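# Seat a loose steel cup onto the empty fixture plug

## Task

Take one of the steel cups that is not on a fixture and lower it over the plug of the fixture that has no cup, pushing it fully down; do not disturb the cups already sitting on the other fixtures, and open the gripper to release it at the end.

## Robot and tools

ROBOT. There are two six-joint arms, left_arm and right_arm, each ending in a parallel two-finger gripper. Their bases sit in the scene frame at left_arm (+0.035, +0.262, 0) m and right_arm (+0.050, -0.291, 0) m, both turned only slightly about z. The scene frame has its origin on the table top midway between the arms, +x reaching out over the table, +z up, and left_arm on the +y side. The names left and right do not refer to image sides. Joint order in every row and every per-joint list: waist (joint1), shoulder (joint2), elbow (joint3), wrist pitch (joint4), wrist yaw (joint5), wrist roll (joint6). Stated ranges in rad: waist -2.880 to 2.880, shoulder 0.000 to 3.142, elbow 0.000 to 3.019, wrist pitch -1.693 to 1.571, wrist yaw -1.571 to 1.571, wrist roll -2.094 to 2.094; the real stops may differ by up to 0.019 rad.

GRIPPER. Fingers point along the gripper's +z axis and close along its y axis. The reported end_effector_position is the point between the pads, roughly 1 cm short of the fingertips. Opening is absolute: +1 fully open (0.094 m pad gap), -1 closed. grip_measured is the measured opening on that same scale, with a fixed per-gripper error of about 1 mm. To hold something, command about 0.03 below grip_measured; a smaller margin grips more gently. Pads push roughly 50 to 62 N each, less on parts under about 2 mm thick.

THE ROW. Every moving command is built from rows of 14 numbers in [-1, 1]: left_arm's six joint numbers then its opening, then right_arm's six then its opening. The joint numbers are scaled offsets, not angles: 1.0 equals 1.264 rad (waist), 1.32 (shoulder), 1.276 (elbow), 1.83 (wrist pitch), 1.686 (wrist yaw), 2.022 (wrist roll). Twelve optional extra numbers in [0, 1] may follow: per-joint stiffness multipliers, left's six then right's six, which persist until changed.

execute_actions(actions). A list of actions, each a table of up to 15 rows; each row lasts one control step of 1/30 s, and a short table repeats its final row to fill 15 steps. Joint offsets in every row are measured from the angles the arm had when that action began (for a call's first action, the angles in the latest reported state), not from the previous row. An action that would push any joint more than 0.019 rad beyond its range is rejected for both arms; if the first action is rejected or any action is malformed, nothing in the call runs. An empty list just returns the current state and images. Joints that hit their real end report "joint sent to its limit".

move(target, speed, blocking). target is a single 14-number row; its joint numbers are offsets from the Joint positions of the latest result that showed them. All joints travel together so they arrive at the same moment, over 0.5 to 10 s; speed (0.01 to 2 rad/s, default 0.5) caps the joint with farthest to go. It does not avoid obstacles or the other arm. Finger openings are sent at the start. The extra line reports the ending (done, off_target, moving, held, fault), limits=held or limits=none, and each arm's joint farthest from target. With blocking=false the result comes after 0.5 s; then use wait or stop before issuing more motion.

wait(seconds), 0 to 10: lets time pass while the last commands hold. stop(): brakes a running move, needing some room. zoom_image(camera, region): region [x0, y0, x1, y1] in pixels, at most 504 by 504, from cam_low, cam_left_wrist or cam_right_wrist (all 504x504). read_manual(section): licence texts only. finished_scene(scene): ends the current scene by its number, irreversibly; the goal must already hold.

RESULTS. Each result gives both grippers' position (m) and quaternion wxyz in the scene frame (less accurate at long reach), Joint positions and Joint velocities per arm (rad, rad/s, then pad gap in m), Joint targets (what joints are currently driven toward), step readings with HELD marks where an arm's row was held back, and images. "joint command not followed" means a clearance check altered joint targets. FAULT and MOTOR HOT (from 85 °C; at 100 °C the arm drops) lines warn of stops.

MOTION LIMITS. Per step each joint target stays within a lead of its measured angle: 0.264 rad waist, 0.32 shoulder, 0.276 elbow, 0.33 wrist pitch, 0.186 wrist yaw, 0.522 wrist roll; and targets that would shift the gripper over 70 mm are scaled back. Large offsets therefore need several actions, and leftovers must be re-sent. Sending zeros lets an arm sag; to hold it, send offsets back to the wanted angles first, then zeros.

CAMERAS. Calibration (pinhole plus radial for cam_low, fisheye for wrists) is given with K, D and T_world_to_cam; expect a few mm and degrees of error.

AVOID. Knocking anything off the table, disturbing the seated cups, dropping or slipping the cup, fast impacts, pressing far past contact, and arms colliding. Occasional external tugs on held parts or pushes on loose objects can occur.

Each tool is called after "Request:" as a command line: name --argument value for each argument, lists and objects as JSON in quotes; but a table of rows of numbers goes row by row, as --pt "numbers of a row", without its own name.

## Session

Request:
execute_actions --actions '[]'

Request:
zoom_image --camera "cam_low" --region '[130, 200, 430, 340]'

Scene clock: 0.00 s.
left_arm: end_effector_position=(+0.4408, -0.0875, +0.3539) grip_measured=+1.000 end_effector_quat_wxyz=(+0.395, +0.635, +0.660, -0.074) | right_arm: end_effector_position=(+0.5190, -0.2502, +0.1800) grip_measured=+1.000 end_effector_quat_wxyz=(+0.290, +0.698, +0.630, +0.178)
Joint names: [waist, shoulder, elbow, wrist pitch, wrist yaw, wrist roll]
Joint positions: left_arm=[-0.652  1.282  1.305 -0.792  0.228  0.797  0.094] | right_arm=[ 0.267  1.263  0.887 -0.56   0.301  1.769  0.094]
Joint velocities: left_arm=[-0.005  0.005 -0.002  0.007 -0.007 -0.051  0.   ] | right_arm=[-0.005 -0.015  0.002  0.002  0.007 -0.081  0.   ]
Joint targets: left_arm=[-0.652 1.288 1.325 -0.790 0.228 0.797] | right_arm=[0.267 1.262 0.913 -0.557 0.301 1.769]
Joint stiffness scale: left_arm=[1. 1. 1. 1. 1. 1.] | right_arm=[1. 1. 1. 1. 1. 1.]
camera_calibration (this result's frames):
cam_left_wrist: T_world_to_cam=[[-0.895392, -0.180349, -0.407121, 0.524204], [-0.145144, 0.982581, -0.11605, 0.195475], [0.420959, -0.0448192, -0.905972, 0.258641], [0, 0, 0, 1]] pos_world=[0.388863, -0.0859381, 0.470421]
cam_right_wrist: T_world_to_cam=[[-0.77029, 0.0383209, -0.636541, 0.519268], [-0.243716, 0.904725, 0.349392, 0.293255], [0.589284, 0.424268, -0.687562, 0.0484293], [0, 0, 0, 1]] pos_world=[0.44292, -0.305761, 0.261373]

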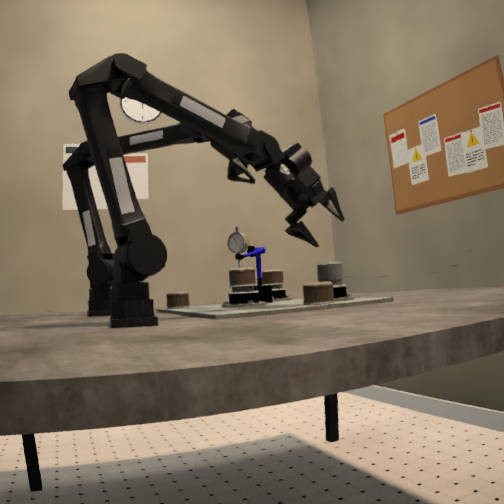

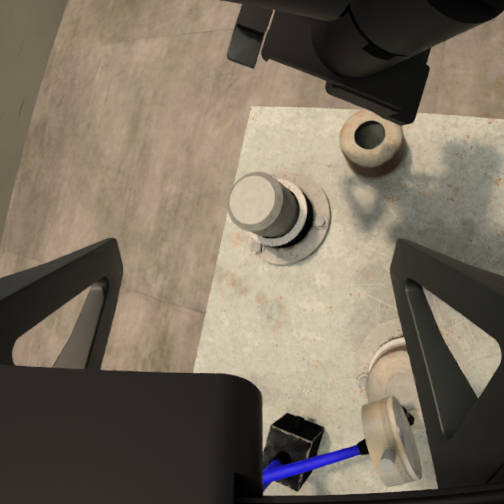

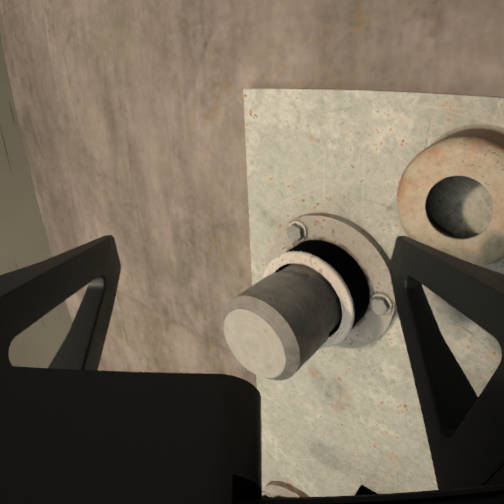

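Region (130, 200, 430, 340) of cam_low's 504x504 image, scaled by 1.680, with more detail than that image has; it fills the top 235 rows of this view, and the rest is white.

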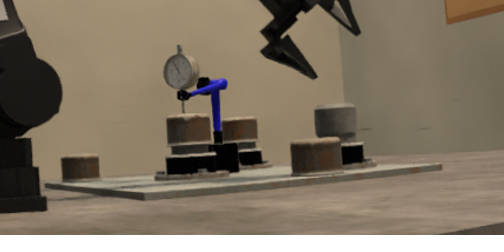

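Request:
move --target '[0.7,0,0.015,0,0,0,1,-0.073,0.25,0.21,-0.305,-0.181,-0.879,1]' --speed 1.2

Scene clock: 8.47 s.
left_arm: end_effector_position=(+0.5621, +0.3570, +0.3539) grip_measured=+1.000 end_effector_quat_wxyz=(+0.388, +0.289, +0.869, +0.103) | right_arm: end_effector_position=(+0.4797, -0.2437, +0.0908) grip_measured=+1.000 end_effector_quat_wxyz=(+0.000, -0.055, +0.999, -0.000)
Joint names: [waist, shoulder, elbow, wrist pitch, wrist yaw, wrist roll]
Joint positions: left_arm=[ 0.237  1.282  1.305 -0.792  0.228  0.797  0.094] | right_arm=[ 0.181  1.576  1.109 -1.103  0.     0.002  0.094]
Joint velocities: left_arm=[-0.005 -0.015  0.002 -0.017 -0.022 -0.007  0.   ] | right_arm=[-0.015 -0.005  0.012 -0.007 -0.022 -0.051  0.   ]
Joint targets: left_arm=[0.233 1.282 1.324 -0.792 0.228 0.797] | right_arm=[0.174 1.593 1.156 -1.118 -0.004 -0.008]
Joint stiffness scale: left_arm=[1. 1. 1. 1. 1. 1.] | right_arm=[1. 1. 1. 1. 1. 1.]
move: off_target (right_arm); limits=none; left_arm: farthest joint: the elbow, 0.019 radians from its target (0.019 radians at the start); right_arm: farthest joint: the elbow, 0.046 radians from its target (0.268 radians at the start)
camera_calibration (this result's frames):
cam_left_wrist: T_world_to_cam=[[-0.424367, -0.808805, -0.407121, 0.67256], [-0.854303, 0.506654, -0.11605, 0.344866], [0.300131, 0.298557, -0.905972, 0.172838], [0, 0, 0, 1]] pos_world=[0.528158, 0.31764, 0.470421]
cam_right_wrist: T_world_to_cam=[[0.106265, -0.994291, -0.00966487, -0.297102], [-0.808746, -0.0920818, 0.580905, 0.316116], [-0.578478, -0.0539137, -0.813914, 0.4626], [0, 0, 0, 1]] pos_world=[0.554833, -0.241357, 0.190012]

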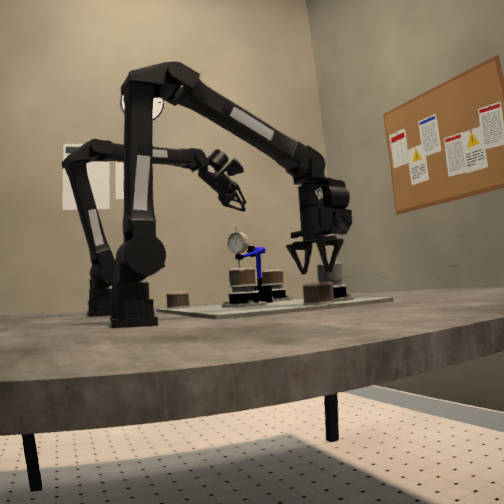

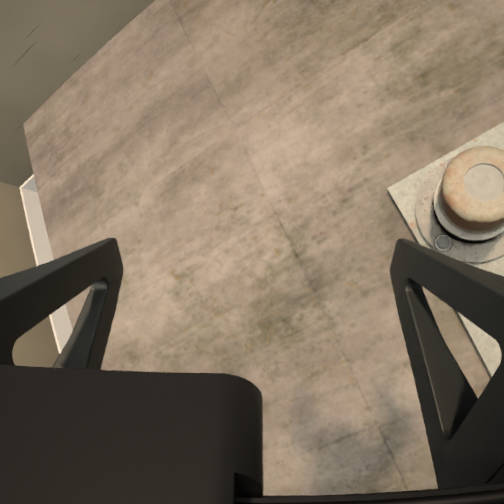

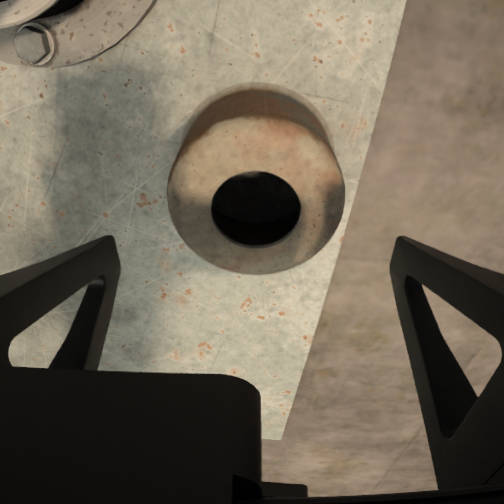

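Same spot; repeat.

Request:
move --target '[0,0,0.015,0,0,0,1,0,0.072,-0.052,0.083,0,0,1]' --speed 0.18

Scene clock: 11.10 s.
left_arm: end_effector_position=(+0.5621, +0.3570, +0.3539) grip_measured=+1.000 end_effector_quat_wxyz=(+0.388, +0.289, +0.869, +0.103) | right_arm: end_effector_position=(+0.4788, -0.2438, +0.0371) grip_measured=+1.000 end_effector_quat_wxyz=(-0.004, -0.055, +0.998, -0.000)
Joint names: [waist, shoulder, elbow, wrist pitch, wrist yaw, wrist roll]
Joint positions: left_arm=[ 0.237  1.282  1.305 -0.792  0.228  0.797  0.094] | right_arm=[ 0.181  1.655  1.043 -0.968  0.     0.002  0.094]
Joint velocities: left_arm=[-0.005 -0.015 -0.012 -0.002 -0.022 -0.037  0.   ] | right_arm=[ 0.005  0.005 -0.012 -0.002 -0.037 -0.037  0.   ]
Joint targets: left_arm=[0.237 1.282 1.324 -0.792 0.228 0.797] | right_arm=[0.181 1.671 1.042 -0.951 0.000 0.002]
Joint stiffness scale: left_arm=[1. 1. 1. 1. 1. 1.] | right_arm=[1. 1. 1. 1. 1. 1.]
move: done; limits=none; left_arm: farthest joint: the elbow, 0.019 radians from its target (0.019 radians at the start); right_arm: farthest joint: the wrist pitch, 0.017 radians from its target (0.152 radians at the start)
camera_calibration (this result's frames):
cam_left_wrist: T_world_to_cam=[[-0.424367, -0.808805, -0.407121, 0.67256], [-0.854303, 0.506654, -0.11605, 0.344866], [0.300131, 0.298557, -0.905972, 0.172838], [0, 0, 0, 1]] pos_world=[0.528158, 0.31764, 0.470421]
cam_right_wrist: T_world_to_cam=[[0.106561, -0.99426, -0.00962255, -0.297761], [-0.803615, -0.0918191, 0.588024, 0.343971], [-0.585532, -0.0549274, -0.808786, 0.42129], [0, 0, 0, 1]] pos_world=[0.554829, -0.241328, 0.135605]

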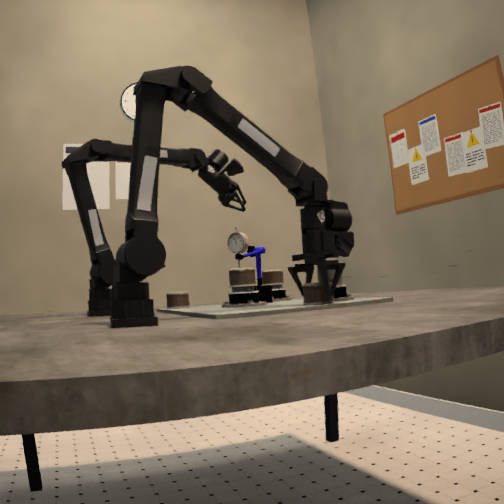

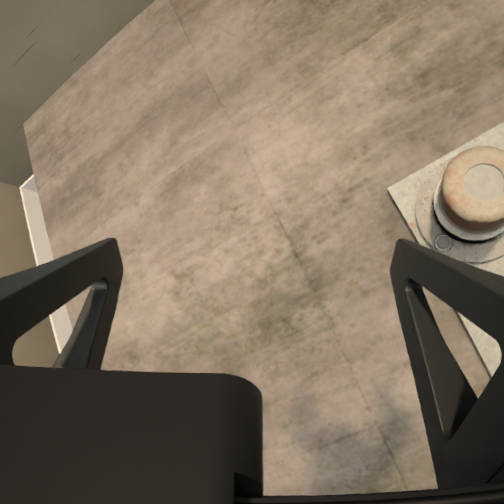

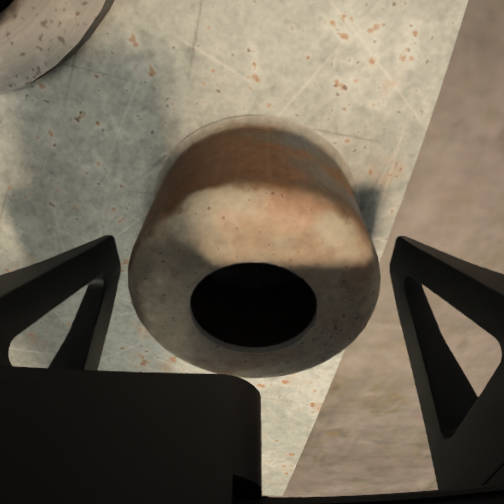

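Request:
execute_actions --actions '[[[0,0,0.015,0,0,0,1,0,0,0.012,0,0,0,0.4]]]'

Request:
move --target '[0,0,0.015,0,0,0,1,0,-0.1265,0.178,-0.183,0,0,0.4]' --speed 0.35

Request:
move --target '[0,0,0.015,0,0,0,1,0.132,0.24,0.33,-0.038,0,0,0.4]' --speed 0.3

Request:
zoom_image --camera "cam_low" --region '[280, 210, 380, 310]'

Scene clock: 14.63 s.
left_arm: end_effector_position=(+0.5621, +0.3570, +0.3539) grip_measured=+1.000 end_effector_quat_wxyz=(+0.388, +0.289, +0.869, +0.103) | right_arm: end_effector_position=(+0.4788, -0.2438, +0.0371) grip_measured=+0.479 end_effector_quat_wxyz=(-0.004, -0.055, +0.998, -0.000)
Joint names: [waist, shoulder, elbow, wrist pitch, wrist yaw, wrist roll]
Joint positions: left_arm=[ 0.237  1.282  1.305 -0.792  0.228  0.797  0.094] | right_arm=[ 0.181  1.655  1.043 -0.968  0.     0.002  0.07 ]
Joint velocities: left_arm=[ 0.005 -0.015  0.022 -0.007 -0.022  0.022  0.   ] | right_arm=[-0.005 -0.005 -0.007 -0.002 -0.066  0.022  0.   ]
Joint targets: left_arm=[0.237 1.282 1.324 -0.792 0.228 0.797] | right_arm=[0.181 1.655 1.059 -0.968 0.000 0.002]
Joint stiffness scale: left_arm=[1. 1. 1. 1. 1. 1.] | right_arm=[1. 1. 1. 1. 1. 1.]
Step readings (joint positions):
0: left_arm=[0.237 1.282 1.305 -0.792 0.228 0.797] | right_arm=[0.181 1.655 1.043 -0.968 0.000 0.002]
1: left_arm=[0.237 1.282 1.305 -0.792 0.228 0.797] | right_arm=[0.181 1.655 1.043 -0.968 0.000 0.002]
2: left_arm=[0.237 1.282 1.305 -0.792 0.228 0.797] | right_arm=[0.181 1.655 1.043 -0.968 0.000 0.002]
4: left_arm=[0.237 1.282 1.305 -0.792 0.228 0.797] | right_arm=[0.181 1.655 1.043 -0.968 0.000 0.002]
8: left_arm=[0.237 1.282 1.305 -0.792 0.228 0.797] | right_arm=[0.181 1.655 1.043 -0.968 0.000 0.002]
15: Joint positions above
camera_calibration (this result's frames):
cam_left_wrist: T_world_to_cam=[[-0.424367, -0.808805, -0.407121, 0.67256], [-0.854303, 0.506654, -0.11605, 0.344866], [0.300131, 0.298557, -0.905972, 0.172838], [0, 0, 0, 1]] pos_world=[0.528158, 0.31764, 0.470421]
cam_right_wrist: T_world_to_cam=[[0.106561, -0.99426, -0.00962255, -0.297761], [-0.803615, -0.0918191, 0.588024, 0.343971], [-0.585532, -0.0549274, -0.808786, 0.42129], [0, 0, 0, 1]] pos_world=[0.554829, -0.241328, 0.135605]

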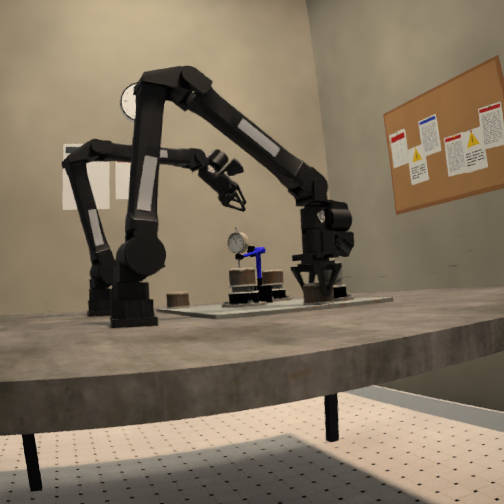

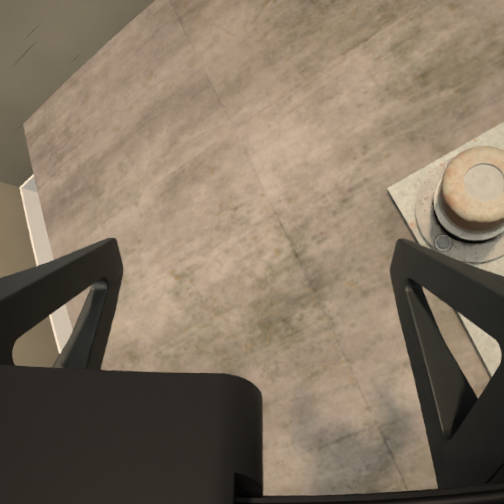

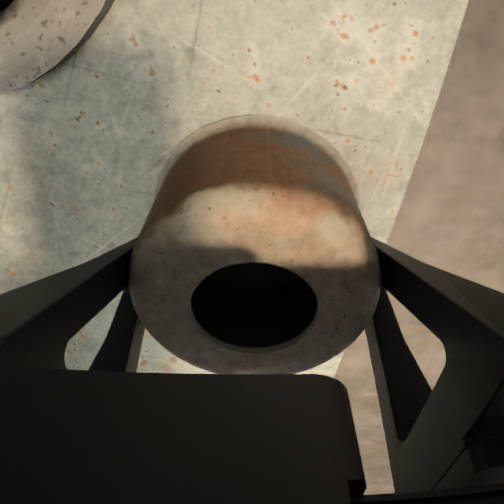

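Scene clock: 16.03 s.
left_arm: end_effector_position=(+0.5621, +0.3570, +0.3539) grip_measured=+1.000 end_effector_quat_wxyz=(+0.388, +0.289, +0.869, +0.103) | right_arm: end_effector_position=(+0.4767, -0.2440, +0.1564) grip_measured=+0.479 end_effector_quat_wxyz=(-0.005, -0.055, +0.998, -0.000)
Joint names: [waist, shoulder, elbow, wrist pitch, wrist yaw, wrist roll]
Joint positions: left_arm=[ 0.237  1.282  1.305 -0.792  0.228  0.797  0.094] | right_arm=[ 0.181  1.51   1.217 -1.288  0.     0.002  0.07 ]
Joint velocities: left_arm=[ 0.005  0.005 -0.017 -0.002 -0.066 -0.037  0.   ] | right_arm=[-0.005 -0.015  0.002 -0.027  0.022 -0.066 -0.001]
Joint targets: left_arm=[0.237 1.282 1.324 -0.792 0.228 0.797] | right_arm=[0.181 1.488 1.270 -1.303 0.000 0.002]
Joint stiffness scale: left_arm=[1. 1. 1. 1. 1. 1.] | right_arm=[1. 1. 1. 1. 1. 1.]
move: off_target (right_arm); limits=none; left_arm: farthest joint: the elbow, 0.019 radians from its target (0.019 radians at the start); right_arm: farthest joint: the elbow, 0.053 radians from its target (0.227 radians at the start)
camera_calibration (this result's frames):
cam_left_wrist: T_world_to_cam=[[-0.424367, -0.808805, -0.407121, 0.67256], [-0.854303, 0.506654, -0.11605, 0.344866], [0.300131, 0.298557, -0.905972, 0.172838], [0, 0, 0, 1]] pos_world=[0.528158, 0.31764, 0.470421]
cam_right_wrist: T_world_to_cam=[[0.106542, -0.994262, -0.00961326, -0.296617], [-0.802499, -0.091694, 0.589566, 0.271324], [-0.587064, -0.0550991, -0.807663, 0.517028], [0, 0, 0, 1]] pos_world=[0.552868, -0.241548, 0.25477]

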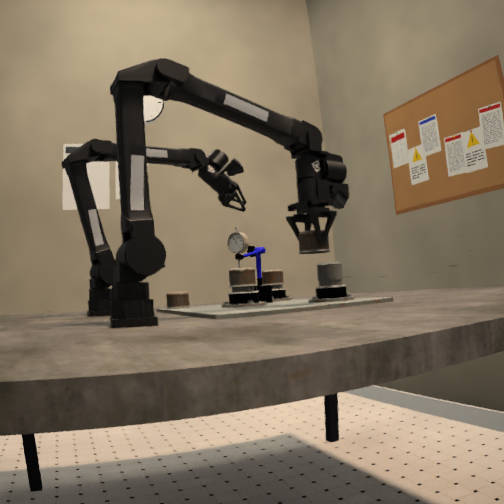

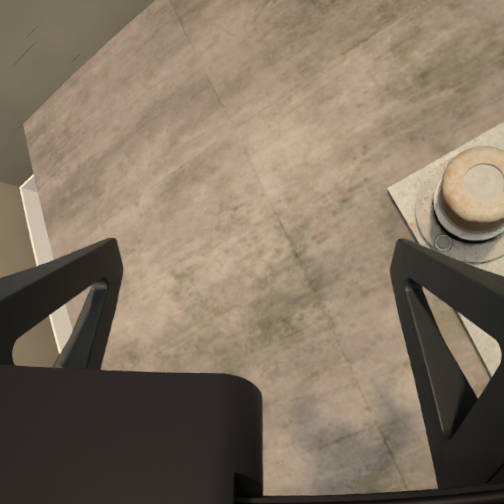

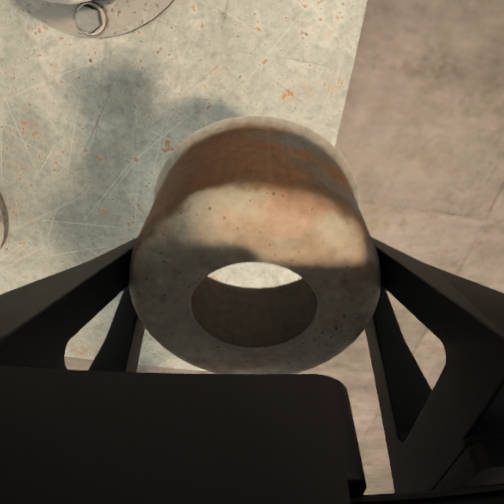

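Scene clock: 17.87 s.
left_arm: end_effector_position=(+0.5621, +0.3570, +0.3539) grip_measured=+1.000 end_effector_quat_wxyz=(+0.388, +0.289, +0.869, +0.103) | right_arm: end_effector_position=(+0.5775, -0.1415, +0.1436) grip_measured=+0.479 end_effector_quat_wxyz=(-0.007, -0.138, +0.990, -0.001)
Joint names: [waist, shoulder, elbow, wrist pitch, wrist yaw, wrist roll]
Joint positions: left_arm=[ 0.237  1.282  1.305 -0.792  0.228  0.797  0.094] | right_arm=[ 0.347  1.82   1.579 -1.343  0.     0.002  0.07 ]
Joint velocities: left_arm=[-0.015 -0.005  0.012 -0.002  0.022 -0.007  0.   ] | right_arm=[-0.015 -0.005 -0.002  0.007 -0.007 -0.007  0.   ]
Joint targets: left_arm=[0.237 1.282 1.324 -0.792 0.228 0.797] | right_arm=[0.348 1.827 1.638 -1.358 0.000 0.002]
Joint stiffness scale: left_arm=[1. 1. 1. 1. 1. 1.] | right_arm=[1. 1. 1. 1. 1. 1.]
move: off_target (right_arm); limits=none; left_arm: farthest joint: the elbow, 0.019 radians from its target (0.019 radians at the start); right_arm: farthest joint: the elbow, 0.059 radians from its target (0.421 radians at the start)
camera_calibration (this result's frames):
cam_left_wrist: T_world_to_cam=[[-0.424367, -0.808805, -0.407121, 0.67256], [-0.854303, 0.506654, -0.11605, 0.344866], [0.300131, 0.298557, -0.905972, 0.172838], [0, 0, 0, 1]] pos_world=[0.528158, 0.31764, 0.470421]
cam_right_wrist: T_world_to_cam=[[0.269288, -0.963012, -0.00960021, -0.295108], [-0.774812, -0.22256, 0.591721, 0.334363], [-0.571971, -0.151905, -0.806086, 0.548857], [0, 0, 0, 1]] pos_world=[0.652468, -0.126403, 0.241743]

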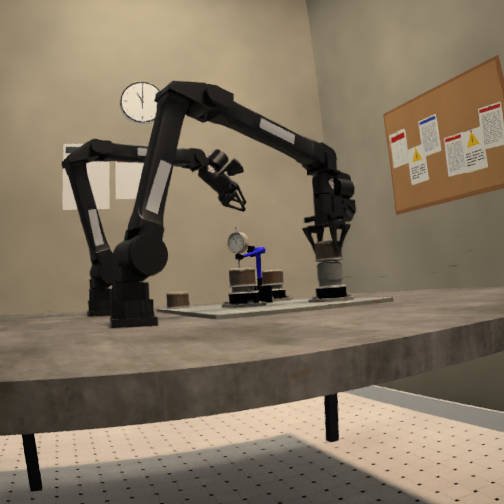

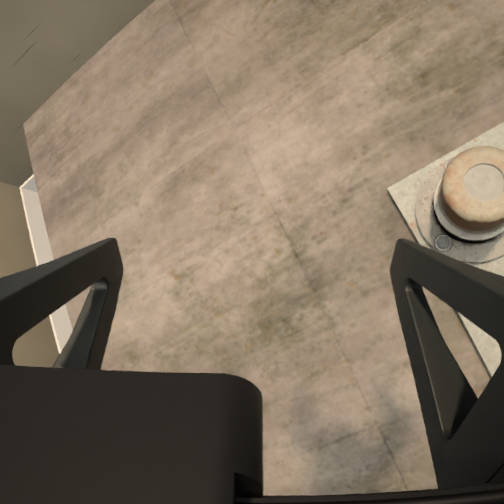

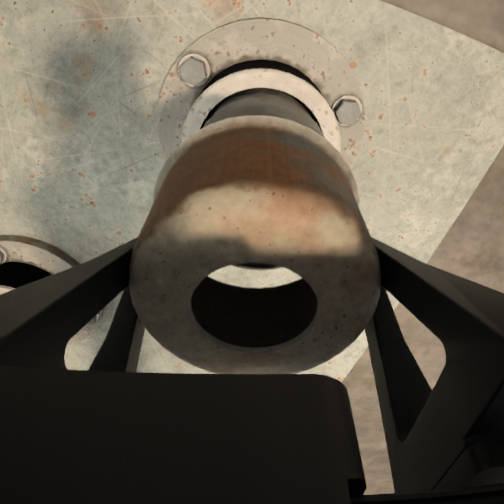

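Region (280, 210, 380, 310) of cam_low's 504x504 image, scaled by 5.040, with more detail than that image has.

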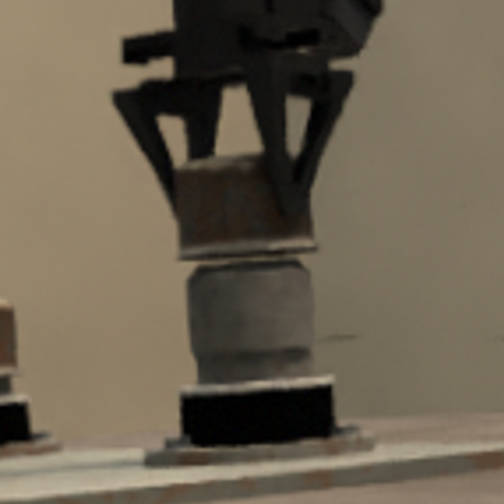

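Request:
execute_actions --actions '[[[0,0,0.015,0,0,0,1,-0.008,0.013,0.012,0.008,0,0,0.4],[0,0,0.015,0,0,0,1,-0.008,0.014,0.009,0.0105,0,0,0.4],[0,0,0.015,0,0,0,1,-0.008,0.015,0.0065,0.013,0,0,0.4],[0,0,0.015,0,0,0,1,-0.008,0.016,0.004,0.0155,0,0,0.4],[0,0,0.015,0,0,0,1,-0.008,0.017,0.001,0.018,0,0,0.4],[0,0,0.015,0,0,0,1,-0.008,0.018,-0.002,0.0205,0,0,0.4],[0,0,0.015,0,0,0,1,-0.008,0.019,-0.0045,0.023,0,0,0.4],[0,0,0.015,0,0,0,1,-0.008,0.020,-0.007,0.0255,0,0,0.4],[0,0,0.015,0,0,0,1,-0.008,0.021,-0.01,0.028,0,0,0.4],[0,0,0.015,0,0,0,1,-0.008,0.022,-0.013,0.0305,0,0,0.4]]]'

Request:
zoom_image --camera "cam_low" --region '[280, 210, 380, 310]'

Scene clock: 22.73 s.
left_arm: end_effector_position=(+0.5621, +0.3570, +0.3539) grip_measured=+1.000 end_effector_quat_wxyz=(+0.388, +0.289, +0.869, +0.103) | right_arm: end_effector_position=(+0.5765, -0.1440, +0.1243) grip_measured=+0.479 end_effector_quat_wxyz=(-0.014, -0.136, +0.991, -0.002)
Joint names: [waist, shoulder, elbow, wrist pitch, wrist yaw, wrist roll]
Joint positions: left_arm=[ 0.237  1.282  1.305 -0.792  0.228  0.797  0.094] | right_arm=[ 0.343  1.839  1.553 -1.314  0.     0.002  0.07 ]
Joint velocities: left_arm=[-0.005  0.005 -0.012 -0.007  0.007  0.007  0.   ] | right_arm=[-0.005 -0.005 -0.017 -0.012  0.037 -0.007 -0.   ]
Joint targets: left_arm=[0.237 1.282 1.324 -0.792 0.228 0.797] | right_arm=[0.337 1.849 1.562 -1.287 0.000 0.002]
Joint stiffness scale: left_arm=[1. 1. 1. 1. 1. 1.] | right_arm=[1. 1. 1. 1. 1. 1.]
Step readings (joint positions):
0: left_arm=[0.237 1.282 1.305 -0.792 0.228 0.797] | right_arm=[0.347 1.839 1.629 -1.343 0.000 0.002]
1: left_arm=[0.237 1.282 1.305 -0.792 0.228 0.797] | right_arm=[0.347 1.839 1.625 -1.341 0.000 0.002]
2: left_arm=[0.237 1.282 1.305 -0.792 0.228 0.797] | right_arm=[0.347 1.838 1.617 -1.339 0.000 0.002]
4: left_arm=[0.237 1.282 1.305 -0.792 0.228 0.797] | right_arm=[0.346 1.838 1.596 -1.335 0.000 0.002]
8: left_arm=[0.237 1.282 1.305 -0.792 0.228 0.797] | right_arm=[0.344 1.839 1.565 -1.328 0.000 0.002]
15: Joint positions above
camera_calibration (this result's frames):
cam_left_wrist: T_world_to_cam=[[-0.424367, -0.808805, -0.407121, 0.67256], [-0.854303, 0.506654, -0.11605, 0.344866], [0.300131, 0.298557, -0.905972, 0.172838], [0, 0, 0, 1]] pos_world=[0.528158, 0.31764, 0.470421]
cam_right_wrist: T_world_to_cam=[[0.265472, -0.964072, -0.00952429, -0.295351], [-0.766873, -0.217136, 0.603952, 0.339127], [-0.584321, -0.153028, -0.796964, 0.538193], [0, 0, 0, 1]] pos_world=[0.652952, -0.128744, 0.221291]

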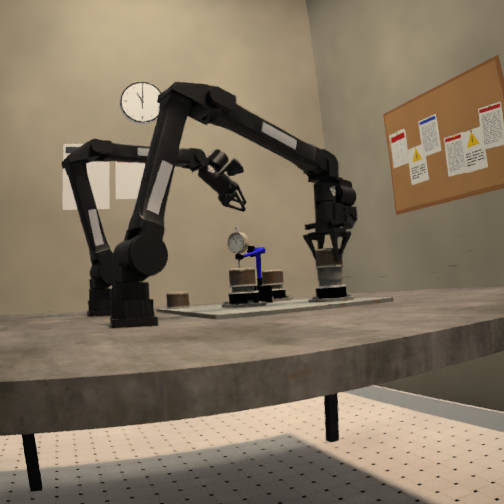

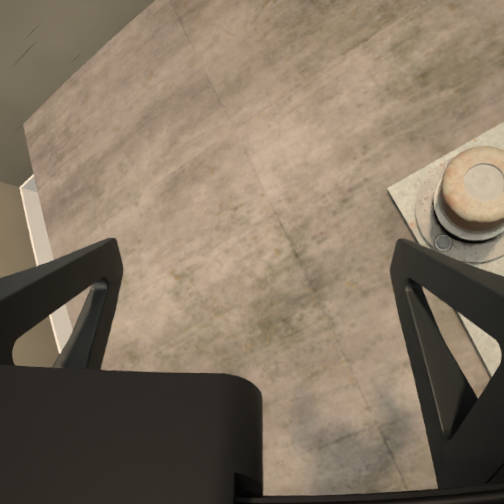

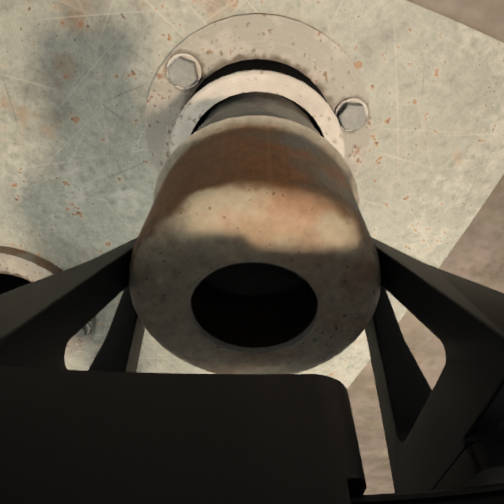

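Region (280, 210, 380, 310) of cam_low's 504x504 image, scaled by 5.040, with more detail than that image has.

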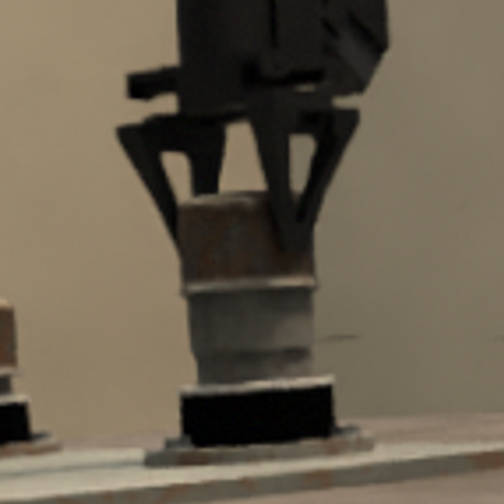

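Request:
move --target '[0,0,0.015,0,0,0,1,0,0.034,-0.068,0.067,0,0,0.4]' --speed 0.08

Request:
execute_actions --actions '[[[0,0,0.015,0,0,0,1,0,0,0.015,0,0,0,0.4],[0,0,0.015,0,0,0,1,0,0,0.015,0,0,0,0.4],[0,0,0.015,0,0,0,1,0,0,0.015,0,0,0,0.4],[0,0,0.015,0,0,0,1,0,0,0.015,0,0,0,1]]]'

Request:
zoom_image --camera "cam_low" --region '[280, 210, 380, 310]'

Scene clock: 27.87 s.
left_arm: end_effector_position=(+0.5621, +0.3570, +0.3539) grip_measured=+1.000 end_effector_quat_wxyz=(+0.388, +0.289, +0.869, +0.103) | right_arm: end_effector_position=(+0.5752, -0.1443, +0.0903) grip_measured=+0.479 end_effector_quat_wxyz=(-0.008, -0.136, +0.991, -0.001)
Joint names: [waist, shoulder, elbow, wrist pitch, wrist yaw, wrist roll]
Joint positions: left_arm=[ 0.237  1.282  1.305 -0.792  0.228  0.797  0.094] | right_arm=[ 0.343  1.857  1.486 -1.216  0.     0.002  0.07 ]
Joint velocities: left_arm=[-0.005 -0.005 -0.002 -0.007 -0.037 -0.007  0.   ] | right_arm=[-0.015 -0.015 -0.012 -0.017 -0.051  0.095 -0.   ]
Joint targets: left_arm=[0.237 1.282 1.324 -0.792 0.228 0.797] | right_arm=[0.343 1.884 1.467 -1.191 0.000 0.002]
Joint stiffness scale: left_arm=[1. 1. 1. 1. 1. 1.] | right_arm=[1. 1. 1. 1. 1. 1.]
move: off_target (right_arm); limits=none; left_arm: farthest joint: the elbow, 0.019 radians from its target (0.019 radians at the start); right_arm: farthest joint: the shoulder, 0.027 radians from its target (0.045 radians at the start)
camera_calibration (this result's frames):
cam_left_wrist: T_world_to_cam=[[-0.424367, -0.808805, -0.407121, 0.67256], [-0.854303, 0.506654, -0.11605, 0.344866], [0.300131, 0.298557, -0.905972, 0.172838], [0, 0, 0, 1]] pos_world=[0.528158, 0.31764, 0.470421]
cam_right_wrist: T_world_to_cam=[[0.265584, -0.96404, -0.0095852, -0.295736], [-0.773913, -0.219113, 0.594178, 0.363244], [-0.574912, -0.150386, -0.804276, 0.505935], [0, 0, 0, 1]] pos_world=[0.65053, -0.129424, 0.188245]

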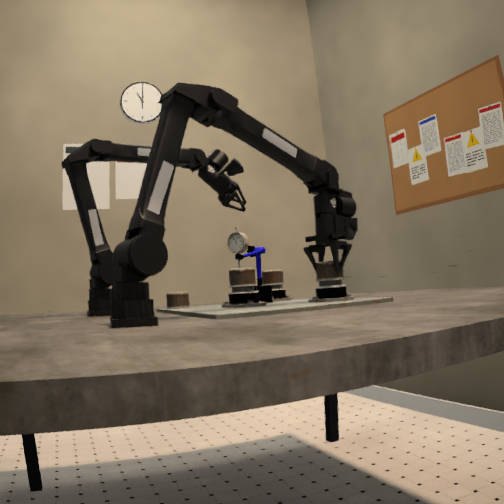

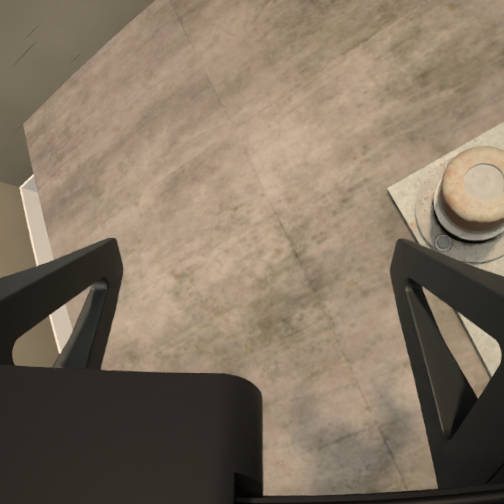

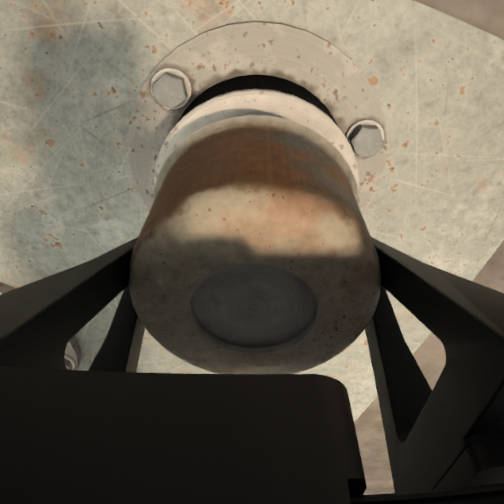

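Scene clock: 28.37 s.
left_arm: end_effector_position=(+0.5621, +0.3570, +0.3539) grip_measured=+1.000 end_effector_quat_wxyz=(+0.388, +0.289, +0.869, +0.103) | right_arm: end_effector_position=(+0.5752, -0.1443, +0.0909) grip_measured=+1.000 end_effector_quat_wxyz=(-0.007, -0.136, +0.991, -0.001)
Joint names: [waist, shoulder, elbow, wrist pitch, wrist yaw, wrist roll]
Joint positions: left_arm=[ 0.237  1.282  1.305 -0.792  0.228  0.797  0.094] | right_arm=[ 0.343  1.856  1.486 -1.216  0.     0.002  0.094]
Joint velocities: left_arm=[ 0.005 -0.005  0.007 -0.007 -0.037  0.022  0.   ] | right_arm=[ 0.005  0.005  0.002 -0.022 -0.022 -0.051  0.   ]
Joint targets: left_arm=[0.237 1.282 1.324 -0.792 0.228 0.797] | right_arm=[0.343 1.857 1.505 -1.216 0.000 0.002]
Joint stiffness scale: left_arm=[1. 1. 1. 1. 1. 1.] | right_arm=[1. 1. 1. 1. 1. 1.]
Step readings (joint positions):
0: left_arm=[0.237 1.282 1.305 -0.792 0.228 0.797] | right_arm=[0.343 1.857 1.486 -1.216 0.000 0.002]
1: left_arm=[0.237 1.282 1.305 -0.792 0.228 0.797] | right_arm=[0.343 1.856 1.486 -1.216 0.000 0.002]
2: left_arm=[0.237 1.282 1.305 -0.792 0.228 0.797] | right_arm=[0.343 1.856 1.486 -1.216 0.000 0.002]
4: left_arm=[0.237 1.282 1.305 -0.792 0.228 0.797] | right_arm=[0.343 1.856 1.486 -1.216 0.000 0.002]
8: left_arm=[0.237 1.282 1.305 -0.792 0.228 0.797] | right_arm=[0.343 1.856 1.486 -1.216 0.000 0.002]
15: Joint positions above
camera_calibration (this result's frames):
cam_left_wrist: T_world_to_cam=[[-0.424367, -0.808805, -0.407121, 0.67256], [-0.854303, 0.506654, -0.11605, 0.344866], [0.300131, 0.298557, -0.905972, 0.172838], [0, 0, 0, 1]] pos_world=[0.528158, 0.31764, 0.470421]
cam_right_wrist: T_world_to_cam=[[0.265594, -0.964037, -0.00959084, -0.295735], [-0.774567, -0.219297, 0.593257, 0.363358], [-0.574025, -0.150137, -0.804956, 0.506032], [0, 0, 0, 1]] pos_world=[0.650466, -0.129442, 0.188932]

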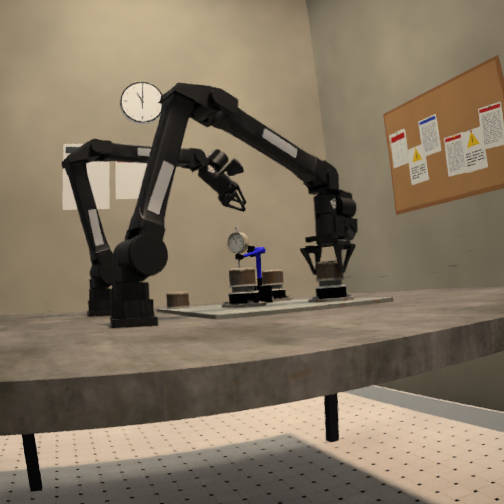

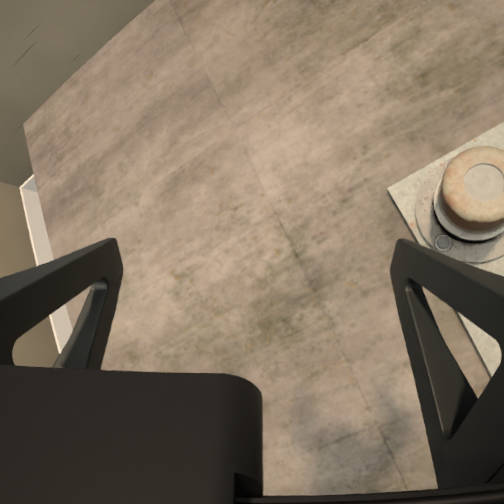

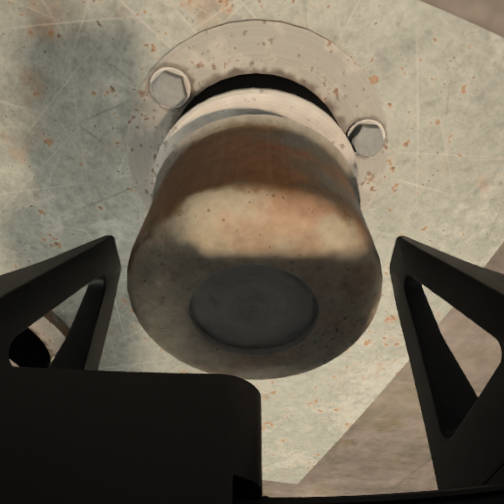

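Region (280, 210, 380, 310) of cam_low's 504x504 image, scaled by 5.040, with more detail than that image has.

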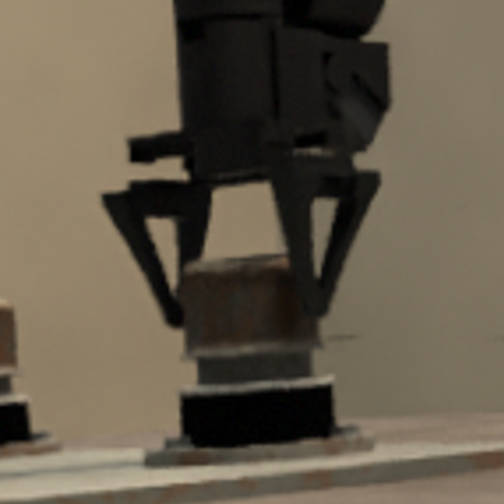

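Request:
move --target '[0,0,0.015,0,0,0,1,0,-0.05,0.1,-0.07,0,0,1]' --speed 0.3

Request:
finished_scene --scene 2

Scene clock: 31.10 s.
left_arm: end_effector_position=(+0.5621, +0.3570, +0.3539) grip_measured=+1.000 end_effector_quat_wxyz=(+0.388, +0.289, +0.869, +0.103) | right_arm: end_effector_position=(+0.5791, -0.1432, +0.1554) grip_measured=+1.000 end_effector_quat_wxyz=(+0.010, -0.136, +0.991, +0.001)
Joint names: [waist, shoulder, elbow, wrist pitch, wrist yaw, wrist roll]
Joint positions: left_arm=[ 0.237  1.282  1.305 -0.792  0.228  0.797  0.094] | right_arm=[ 0.343  1.794  1.574 -1.329  0.     0.002  0.094]
Joint velocities: left_arm=[-0.015  0.005  0.002 -0.002  0.037 -0.022  0.   ] | right_arm=[-0.005 -0.005 -0.007 -0.012  0.066 -0.081  0.   ]
Joint targets: left_arm=[0.237 1.282 1.324 -0.792 0.228 0.797] | right_arm=[0.343 1.790 1.613 -1.344 0.000 0.002]
Joint stiffness scale: left_arm=[1. 1. 1. 1. 1. 1.] | right_arm=[1. 1. 1. 1. 1. 1.]
move: off_target (right_arm); limits=none; left_arm: farthest joint: the elbow, 0.019 radians from its target (0.019 radians at the start); right_arm: farthest joint: the elbow, 0.040 radians from its target (0.128 radians at the start)
camera_calibration (this result's frames):
cam_left_wrist: T_world_to_cam=[[-0.424367, -0.808805, -0.407121, 0.67256], [-0.854303, 0.506654, -0.11605, 0.344866], [0.300131, 0.298557, -0.905972, 0.172838], [0, 0, 0, 1]] pos_world=[0.528158, 0.31764, 0.470421]
cam_right_wrist: T_world_to_cam=[[0.265932, -0.963942, -0.00976283, -0.295251], [-0.794753, -0.224965, 0.5637, 0.343823], [-0.545571, -0.142147, -0.825922, 0.548289], [0, 0, 0, 1]] pos_world=[0.650902, -0.129319, 0.256148]

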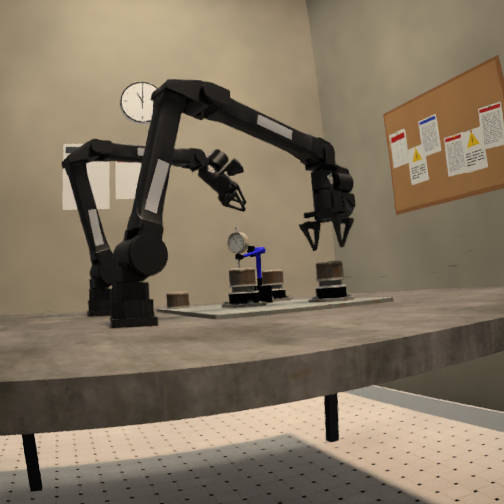

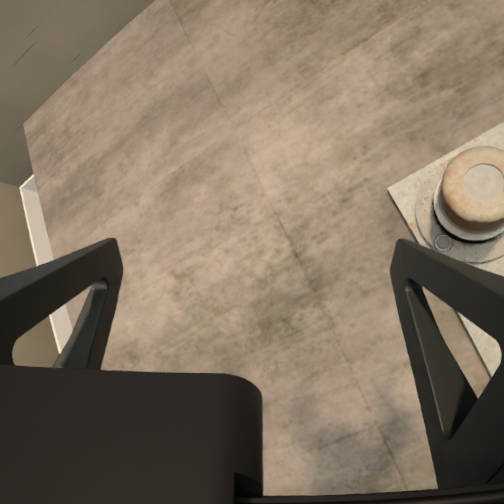

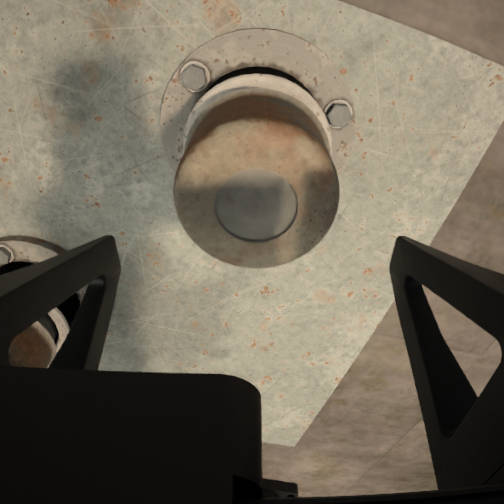

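The scene is finished: the task was done.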